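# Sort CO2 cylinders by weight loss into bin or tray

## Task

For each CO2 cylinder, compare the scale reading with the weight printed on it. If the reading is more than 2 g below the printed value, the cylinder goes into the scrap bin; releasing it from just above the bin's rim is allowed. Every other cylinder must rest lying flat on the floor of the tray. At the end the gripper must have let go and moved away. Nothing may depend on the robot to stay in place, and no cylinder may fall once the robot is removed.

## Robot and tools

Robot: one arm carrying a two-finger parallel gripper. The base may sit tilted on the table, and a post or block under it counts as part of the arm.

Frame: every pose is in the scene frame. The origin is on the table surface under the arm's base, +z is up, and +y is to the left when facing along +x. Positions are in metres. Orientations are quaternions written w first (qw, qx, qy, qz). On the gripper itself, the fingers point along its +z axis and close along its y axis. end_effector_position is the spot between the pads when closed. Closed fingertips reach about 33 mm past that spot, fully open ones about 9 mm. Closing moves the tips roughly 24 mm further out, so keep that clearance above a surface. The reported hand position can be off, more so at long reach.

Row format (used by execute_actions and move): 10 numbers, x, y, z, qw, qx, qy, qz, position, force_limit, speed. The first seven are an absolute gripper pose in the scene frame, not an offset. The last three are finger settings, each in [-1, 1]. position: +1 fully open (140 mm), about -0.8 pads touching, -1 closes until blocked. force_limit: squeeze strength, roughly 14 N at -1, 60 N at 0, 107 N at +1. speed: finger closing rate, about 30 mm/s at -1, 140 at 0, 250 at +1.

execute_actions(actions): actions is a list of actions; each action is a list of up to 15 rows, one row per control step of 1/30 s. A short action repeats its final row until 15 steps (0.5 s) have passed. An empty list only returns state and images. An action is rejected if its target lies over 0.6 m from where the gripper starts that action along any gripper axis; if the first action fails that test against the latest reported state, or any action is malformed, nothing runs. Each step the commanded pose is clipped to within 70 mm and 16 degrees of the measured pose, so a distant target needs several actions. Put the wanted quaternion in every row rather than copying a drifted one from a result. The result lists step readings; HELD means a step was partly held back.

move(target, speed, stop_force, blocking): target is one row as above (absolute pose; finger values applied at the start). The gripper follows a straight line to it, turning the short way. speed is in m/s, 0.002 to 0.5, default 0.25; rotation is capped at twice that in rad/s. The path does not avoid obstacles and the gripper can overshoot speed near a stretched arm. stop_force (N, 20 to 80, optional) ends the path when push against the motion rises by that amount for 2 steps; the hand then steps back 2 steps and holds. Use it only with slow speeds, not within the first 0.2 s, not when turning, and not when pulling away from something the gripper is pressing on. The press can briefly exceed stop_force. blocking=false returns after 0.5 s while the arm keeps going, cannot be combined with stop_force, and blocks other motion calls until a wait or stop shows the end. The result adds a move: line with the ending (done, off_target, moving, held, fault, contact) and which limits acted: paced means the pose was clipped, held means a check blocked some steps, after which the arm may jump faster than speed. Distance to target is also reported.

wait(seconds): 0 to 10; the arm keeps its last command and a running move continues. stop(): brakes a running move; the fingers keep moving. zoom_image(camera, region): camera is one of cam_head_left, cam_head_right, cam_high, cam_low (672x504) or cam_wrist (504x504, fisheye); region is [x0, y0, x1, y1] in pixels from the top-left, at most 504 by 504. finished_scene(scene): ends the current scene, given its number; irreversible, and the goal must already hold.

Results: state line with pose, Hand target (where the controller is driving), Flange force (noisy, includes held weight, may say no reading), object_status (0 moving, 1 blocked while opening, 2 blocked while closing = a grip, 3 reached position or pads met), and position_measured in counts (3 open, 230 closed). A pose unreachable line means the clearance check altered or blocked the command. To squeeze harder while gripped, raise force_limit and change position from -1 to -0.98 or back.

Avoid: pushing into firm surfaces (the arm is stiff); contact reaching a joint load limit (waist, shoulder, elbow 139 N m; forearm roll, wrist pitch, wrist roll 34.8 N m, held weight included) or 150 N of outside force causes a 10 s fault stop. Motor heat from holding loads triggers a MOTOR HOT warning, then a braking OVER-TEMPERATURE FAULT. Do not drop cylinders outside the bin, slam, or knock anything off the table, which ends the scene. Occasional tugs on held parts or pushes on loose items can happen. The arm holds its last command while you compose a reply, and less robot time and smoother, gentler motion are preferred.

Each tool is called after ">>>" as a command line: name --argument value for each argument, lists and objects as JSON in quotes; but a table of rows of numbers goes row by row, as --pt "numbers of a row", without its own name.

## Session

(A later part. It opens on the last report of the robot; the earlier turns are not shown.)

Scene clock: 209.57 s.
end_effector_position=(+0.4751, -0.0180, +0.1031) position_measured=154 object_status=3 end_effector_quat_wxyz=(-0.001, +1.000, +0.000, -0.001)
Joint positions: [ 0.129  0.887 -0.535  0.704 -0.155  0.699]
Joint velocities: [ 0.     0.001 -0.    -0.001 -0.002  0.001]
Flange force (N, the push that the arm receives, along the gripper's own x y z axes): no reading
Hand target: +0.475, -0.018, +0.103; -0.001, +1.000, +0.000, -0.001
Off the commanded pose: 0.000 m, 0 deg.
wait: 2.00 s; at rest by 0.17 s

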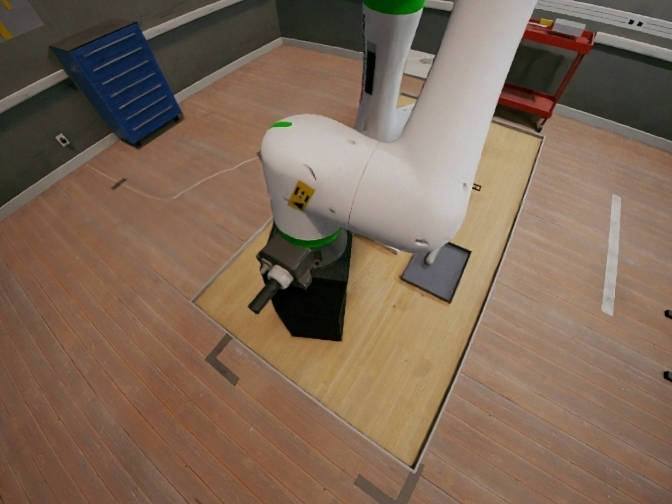

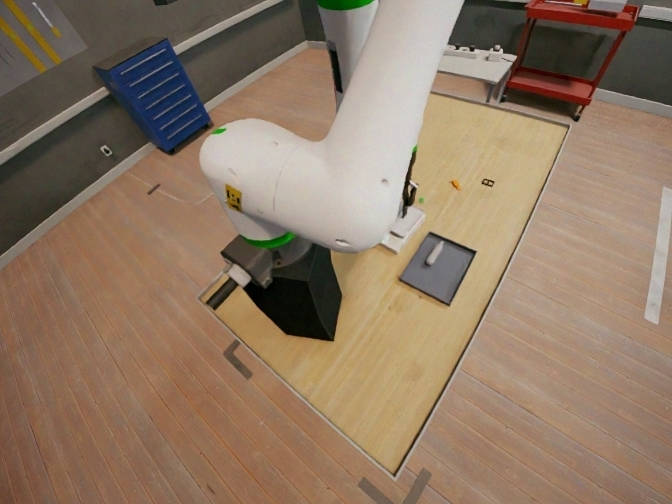

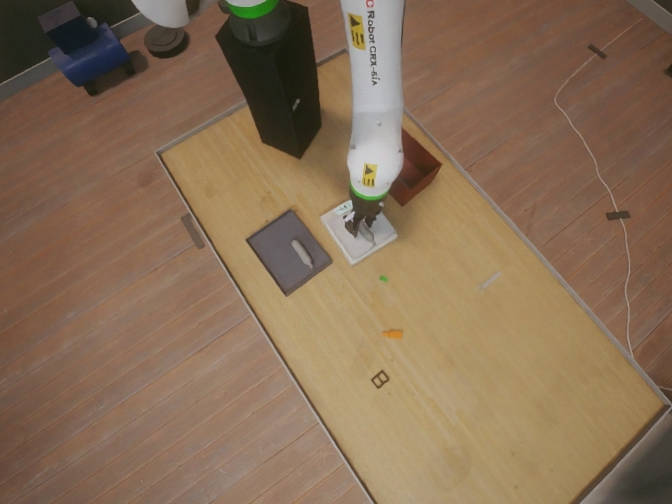

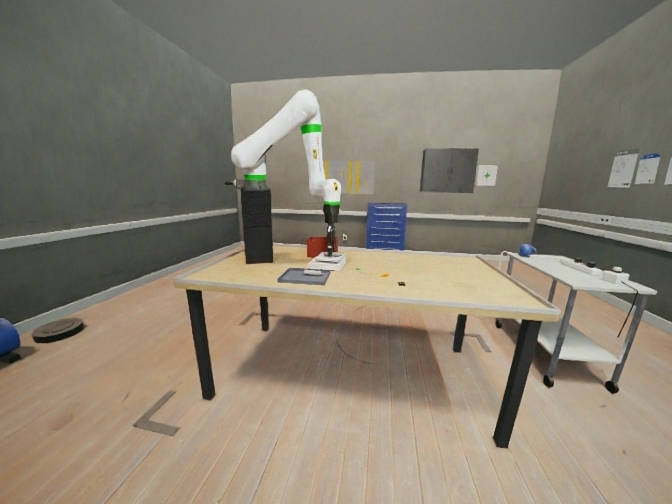

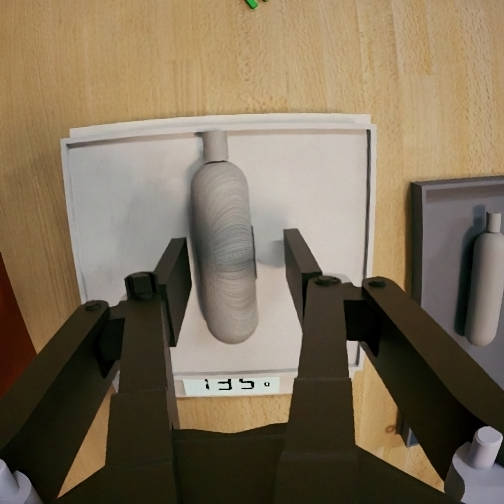

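135 (not 139, top-right would show). Scrap.

>>> move --target '[0.475,-0.018,0.103,0,1,0,0,-1,0,0]'

>>> move --target '[0.47,0,0.21,0,1,0,0,-1,0,0]'

>>> move --target '[0.365,0.235,0.21,0,0.995,0.1,0,-1,0,0]'

>>> move --target '[0.365,0.235,0.15,0,0.995,0.1,0,-1,0,0]' --speed 0.15

>>> move --target '[0.365,0.235,0.15,0,0.995,0.1,0,-0.3,0,0]'

>>> move --target '[0.365,0.235,0.25,0,0.995,0.1,0,-0.3,0,0]'

Scene clock: 215.80 s.
end_effector_position=(+0.4751, -0.0180, +0.1031) position_measured=192 object_status=2 end_effector_quat_wxyz=(-0.000, +1.000, +0.000, -0.001)
Joint positions: [ 0.124  0.886 -0.542  0.734 -0.15   0.674]
Joint velocities: [-0.009 -0.003 -0.012  0.053  0.009 -0.046]
Flange force (N, the push that the arm receives, along the gripper's own x y z axes): no reading
Hand target: +0.475, -0.018, +0.103; -0.000, +1.000, +0.000, -0.001
Off the commanded pose: 0.000 m, 0 deg.
move: done

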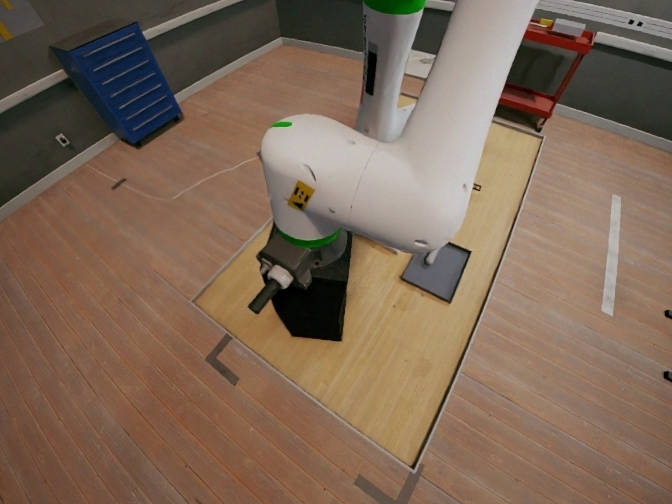

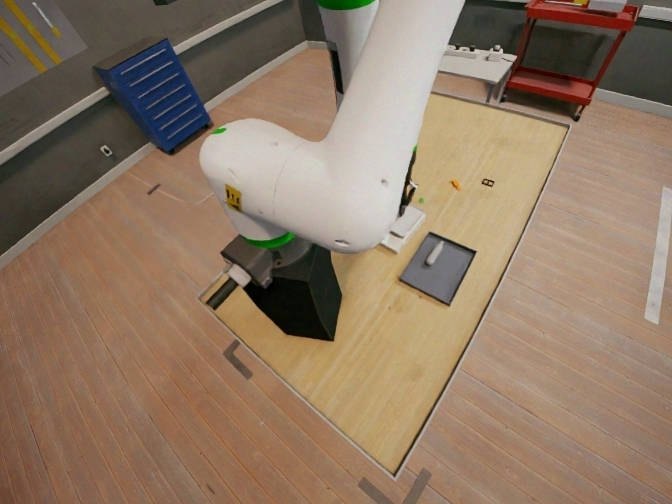

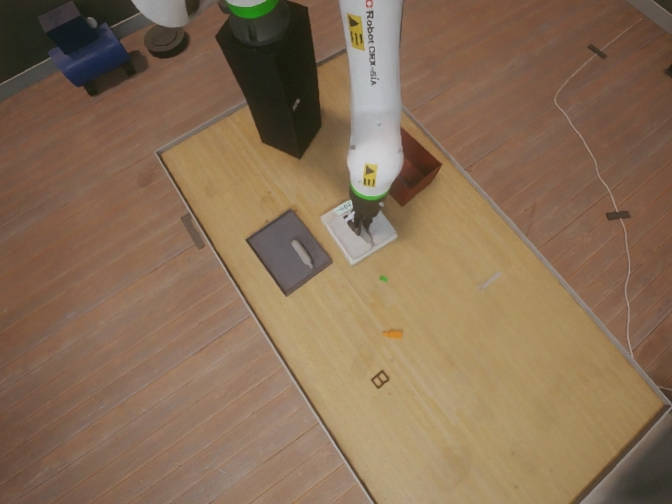

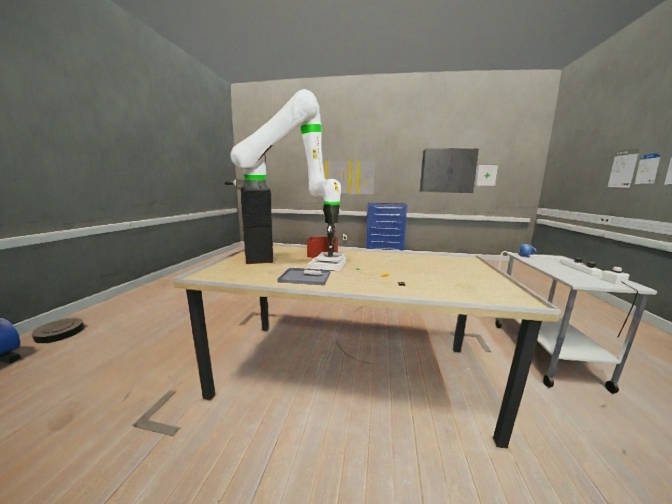

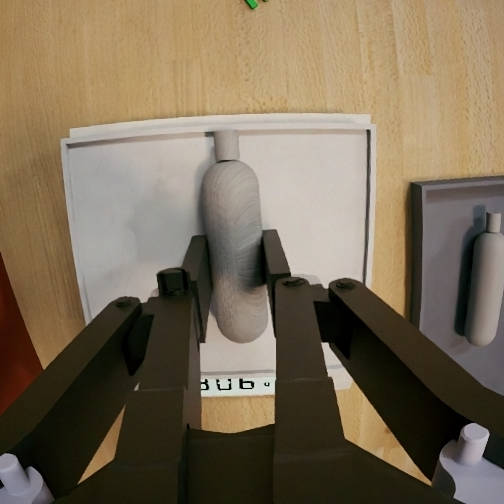

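Scene clock: 216.97 s.
end_effector_position=(+0.4701, +0.0002, +0.2099) position_measured=192 object_status=2 end_effector_quat_wxyz=(+0.000, +1.000, +0.000, +0.000)
Joint positions: [ 0.253  0.634 -0.524  0.267 -0.407  1.027]
Joint velocities: [-0.005  0.003  0.013 -0.023 -0.013  0.027]
Flange force (N, the push that the arm receives, along the gripper's own x y z axes): [-4.7 -2.4 0.4]
Hand target: +0.470, +0.000, +0.210; -0.000, +1.000, +0.000, -0.000
Off the commanded pose: 0.000 m, 0 deg.
move: done

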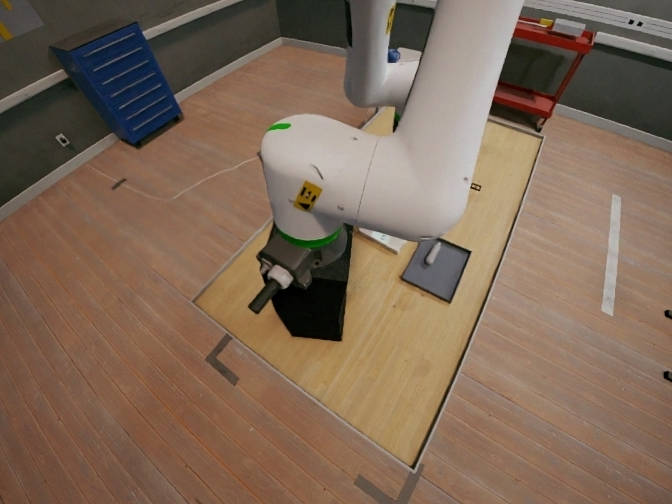

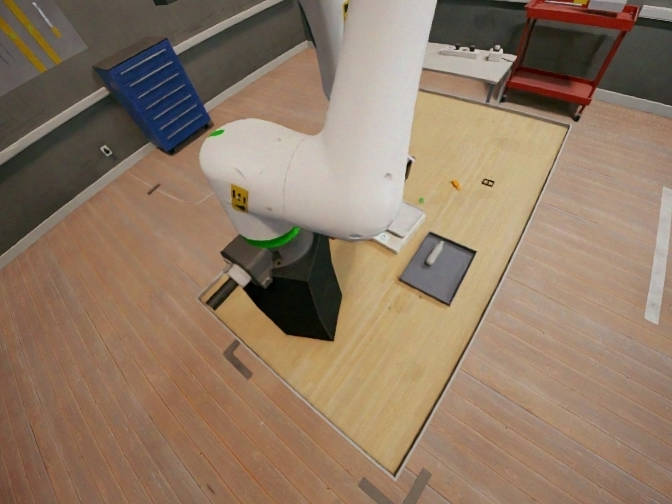

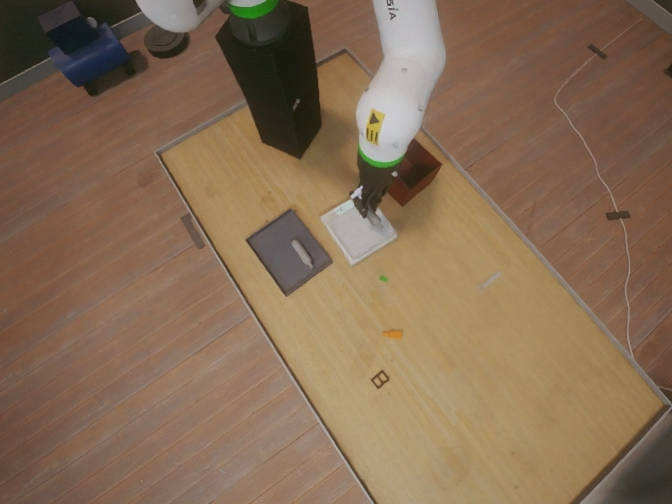

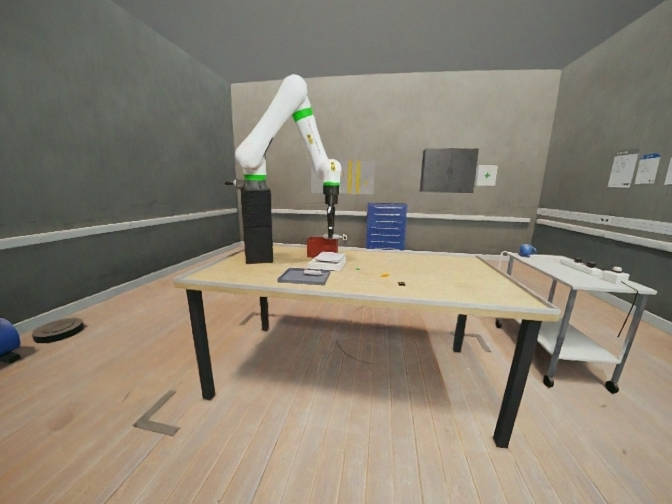

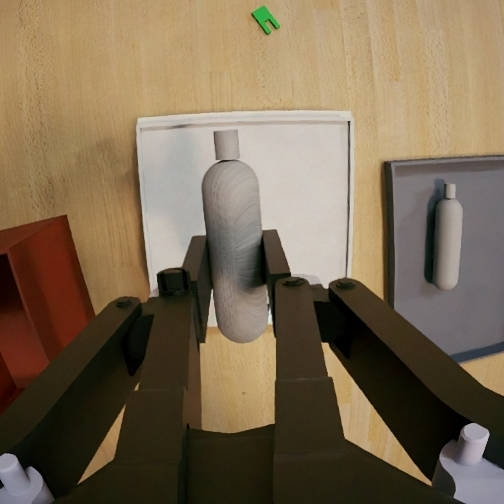

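Scene clock: 218.47 s.
end_effector_position=(+0.3655, +0.2337, +0.2101) position_measured=192 object_status=2 end_effector_quat_wxyz=(+0.001, +0.995, +0.100, +0.001)
Joint positions: [ 0.843  0.665 -0.601  0.286 -0.361  0.612]
Joint velocities: [ 0.001 -0.001 -0.     0.002 -0.001 -0.003]
Flange force (N, the push that the arm receives, along the gripper's own x y z axes): [-8.9 -2.8 -2.4]
Hand target: +0.366, +0.234, +0.210; +0.001, +0.995, +0.100, +0.001
Off the commanded pose: 0.001 m, 0 deg.
move: done

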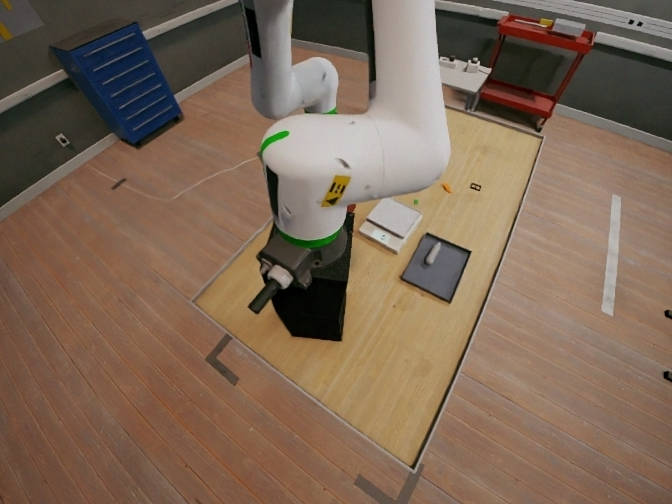

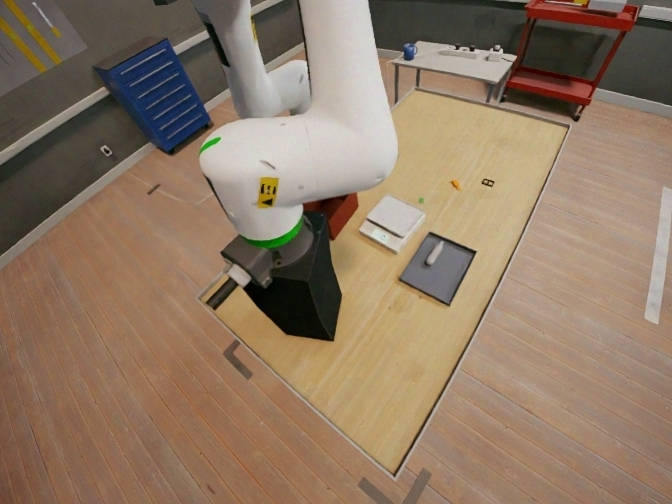

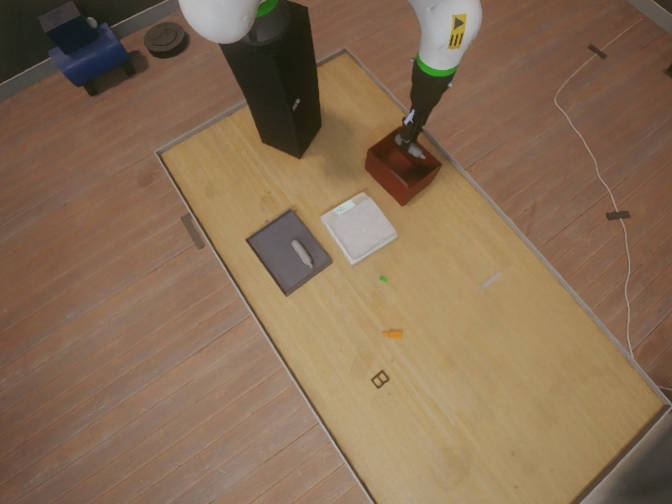

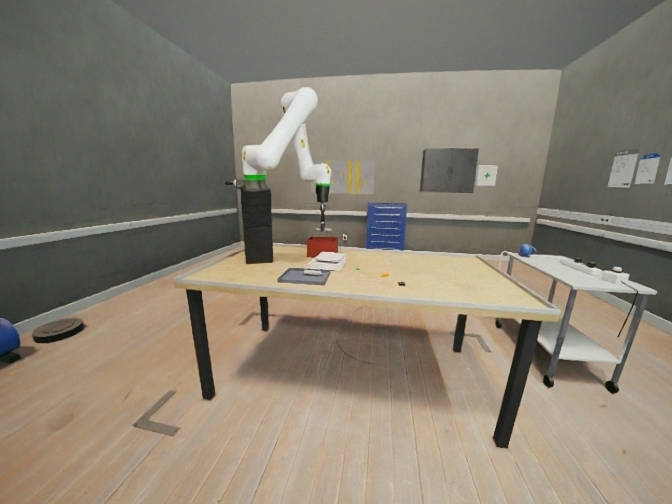

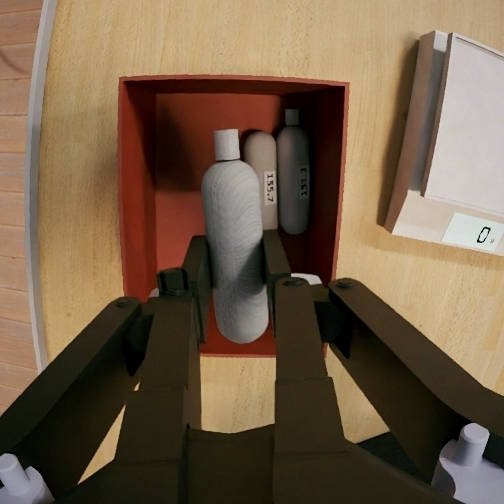

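Scene clock: 219.30 s.
end_effector_position=(+0.3650, +0.2349, +0.1501) position_measured=192 object_status=2 end_effector_quat_wxyz=(-0.000, +0.995, +0.100, -0.001)
Joint positions: [ 0.802  0.816 -0.616  0.5   -0.204  0.43 ]
Joint velocities: [-0.018 -0.005 -0.049  0.169  0.038 -0.152]
Flange force (N, the push that the arm receives, along the gripper's own x y z axes): no reading
Hand target: +0.365, +0.235, +0.150; -0.000, +0.995, +0.100, -0.001
Off the commanded pose: 0.000 m, 0 deg.
move: done

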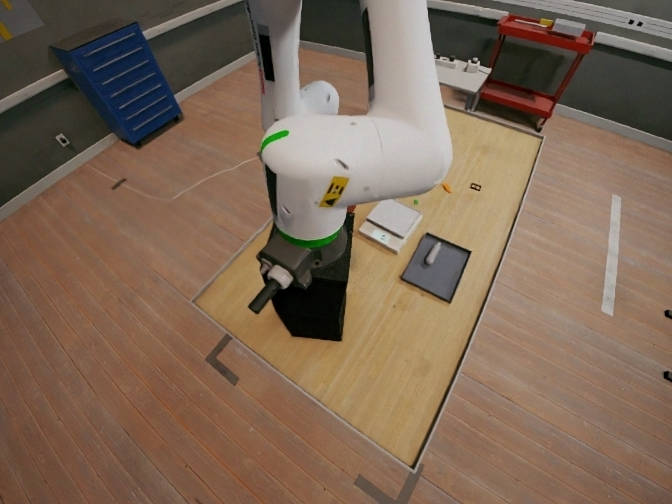

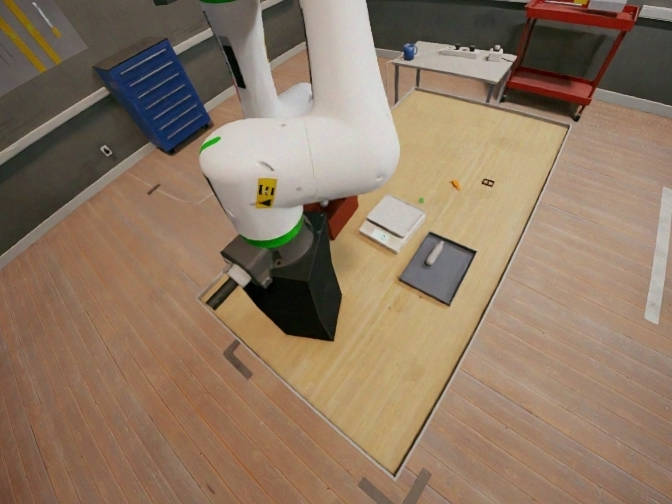

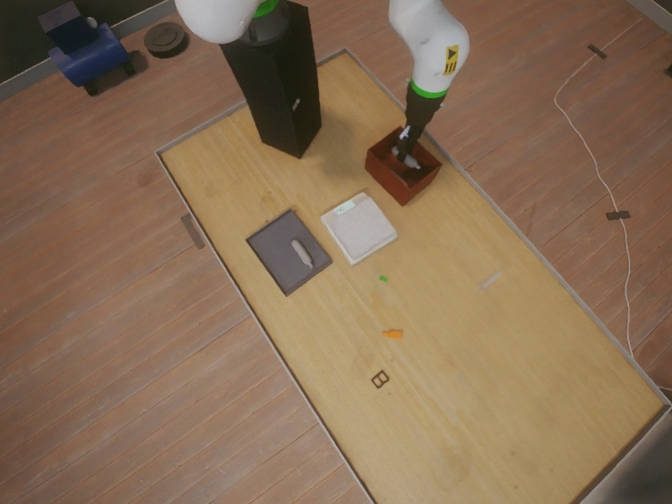

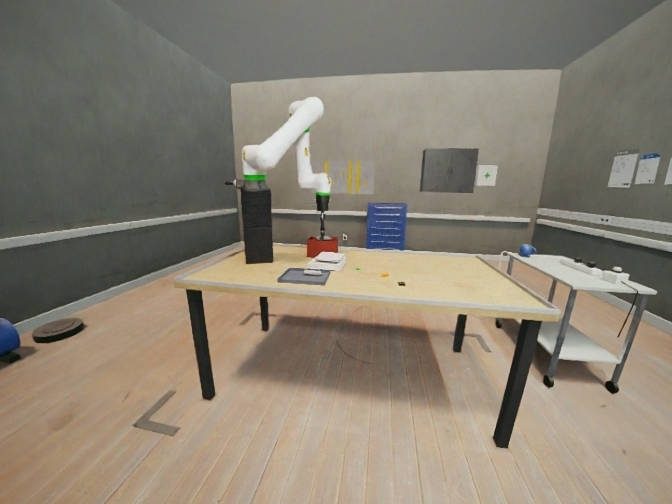

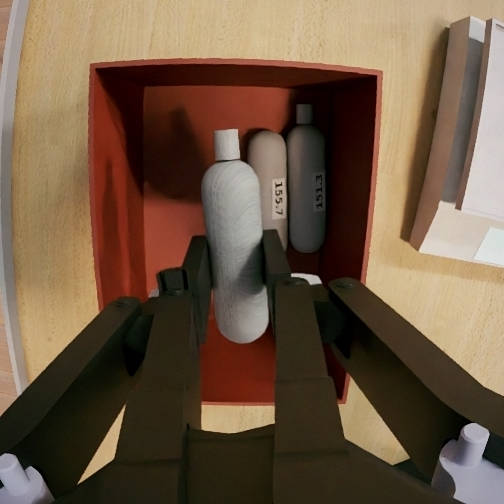

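Scene clock: 220.00 s.
end_effector_position=(+0.3650, +0.2350, +0.1500) position_measured=167 object_status=3 end_effector_quat_wxyz=(-0.000, +0.995, +0.100, -0.000)
Joint positions: [ 0.799  0.815 -0.624  0.531 -0.197  0.402]
Joint velocities: [-0.003 -0.001 -0.006  0.021  0.006 -0.018]
Flange force (N, the push that the arm receives, along the gripper's own x y z axes): no reading
Hand target: +0.365, +0.235, +0.150; +0.000, +0.995, +0.100, -0.000
Off the commanded pose: 0.000 m, 0 deg.
move: done

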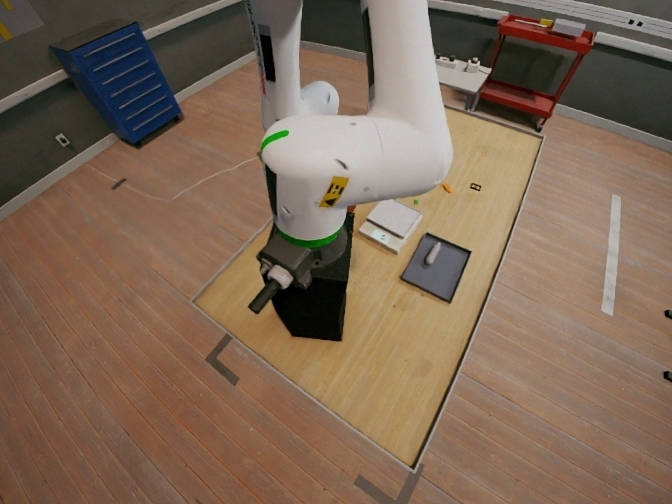

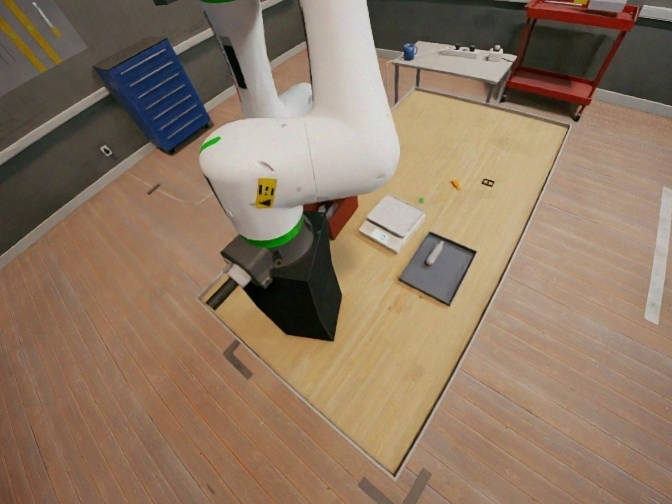

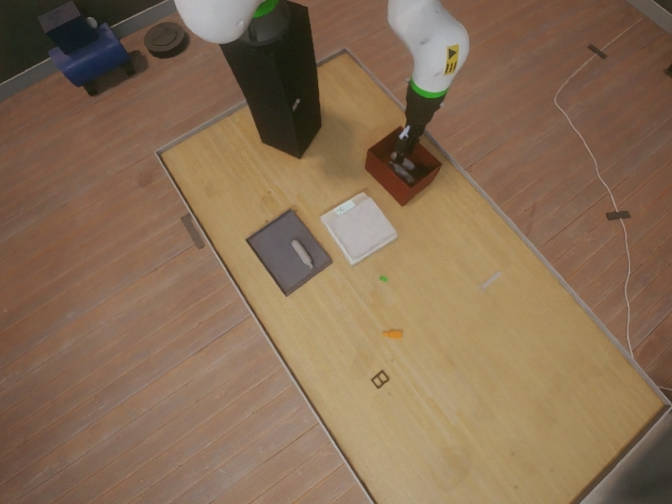

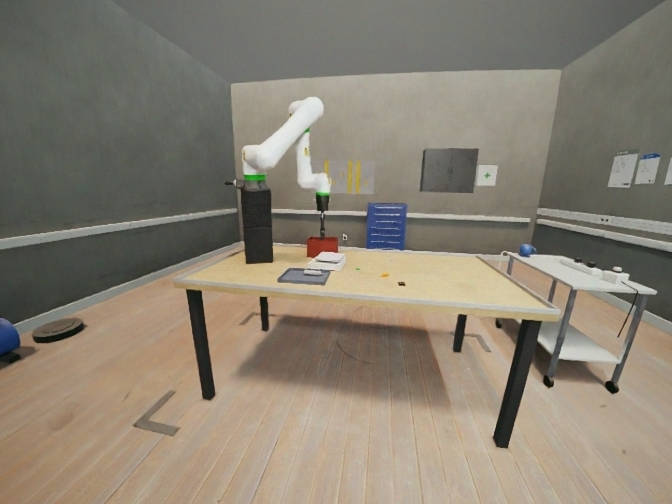

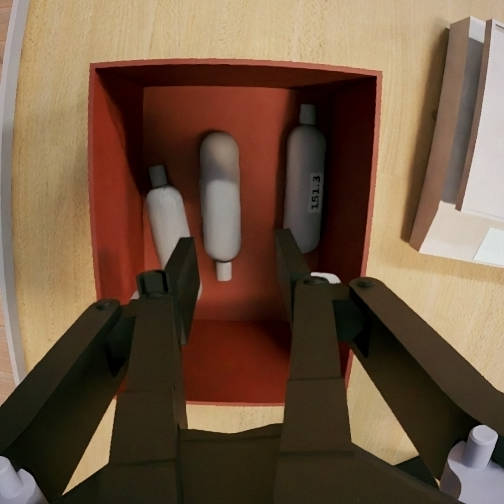

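Scene clock: 220.90 s.
end_effector_position=(+0.3649, +0.2353, +0.2498) position_measured=167 object_status=3 end_effector_quat_wxyz=(-0.000, +0.995, +0.100, -0.000)
Joint positions: [ 0.858  0.566 -0.594  0.217 -0.464  0.67 ]
Joint velocities: [-0.002  0.002  0.005 -0.007 -0.005  0.006]
Flange force (N, the push that the arm receives, along the gripper's own x y z axes): [0.7 1.9 -5.6]
Hand target: +0.365, +0.235, +0.250; -0.000, +0.995, +0.100, -0.000
Off the commanded pose: 0.000 m, 0 deg.
move: done

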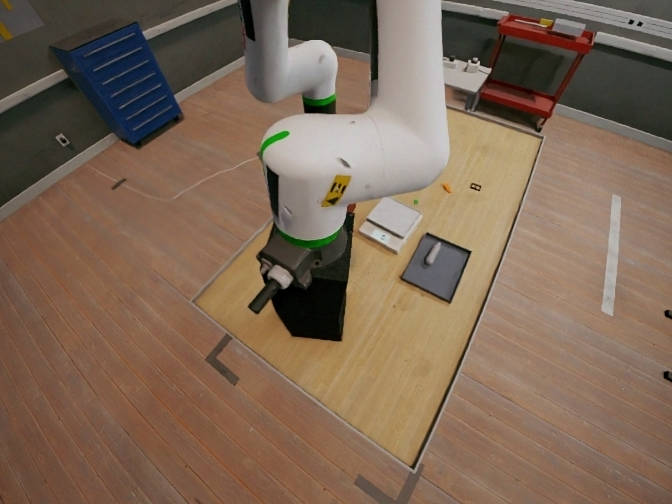

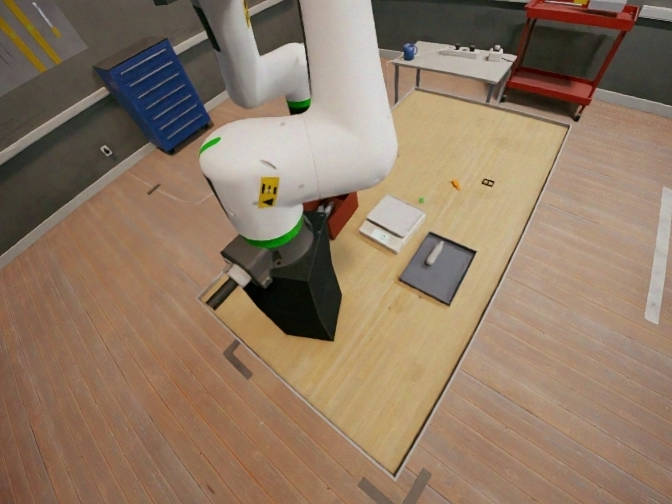

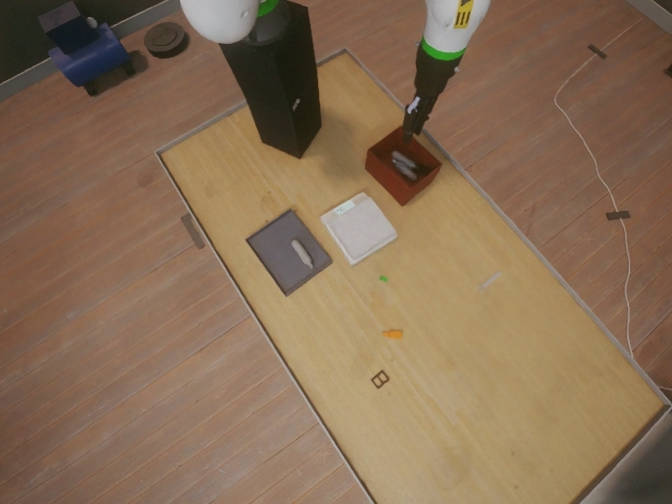

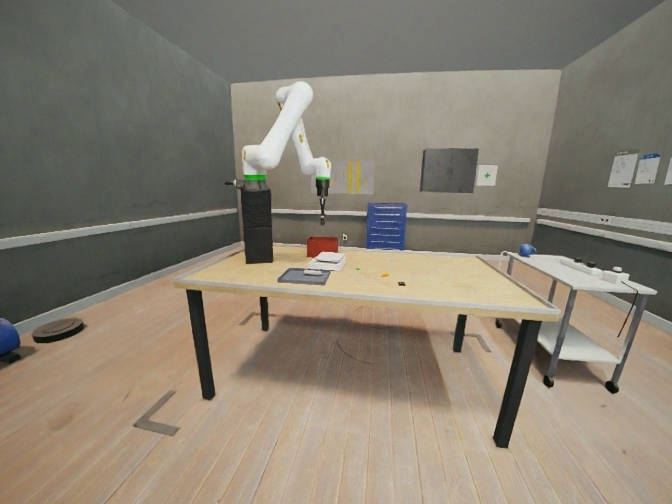

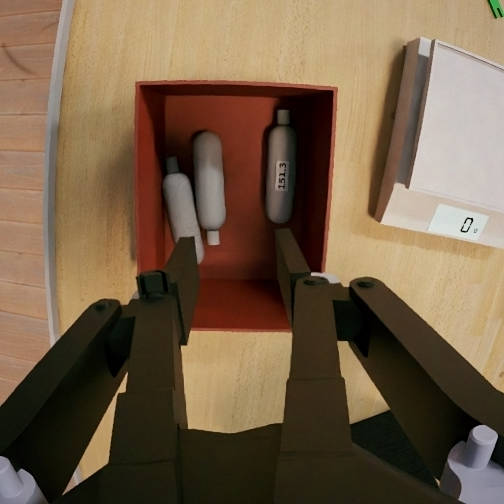

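>>> finished_scene --scene 2

The scene is finished: the task was done.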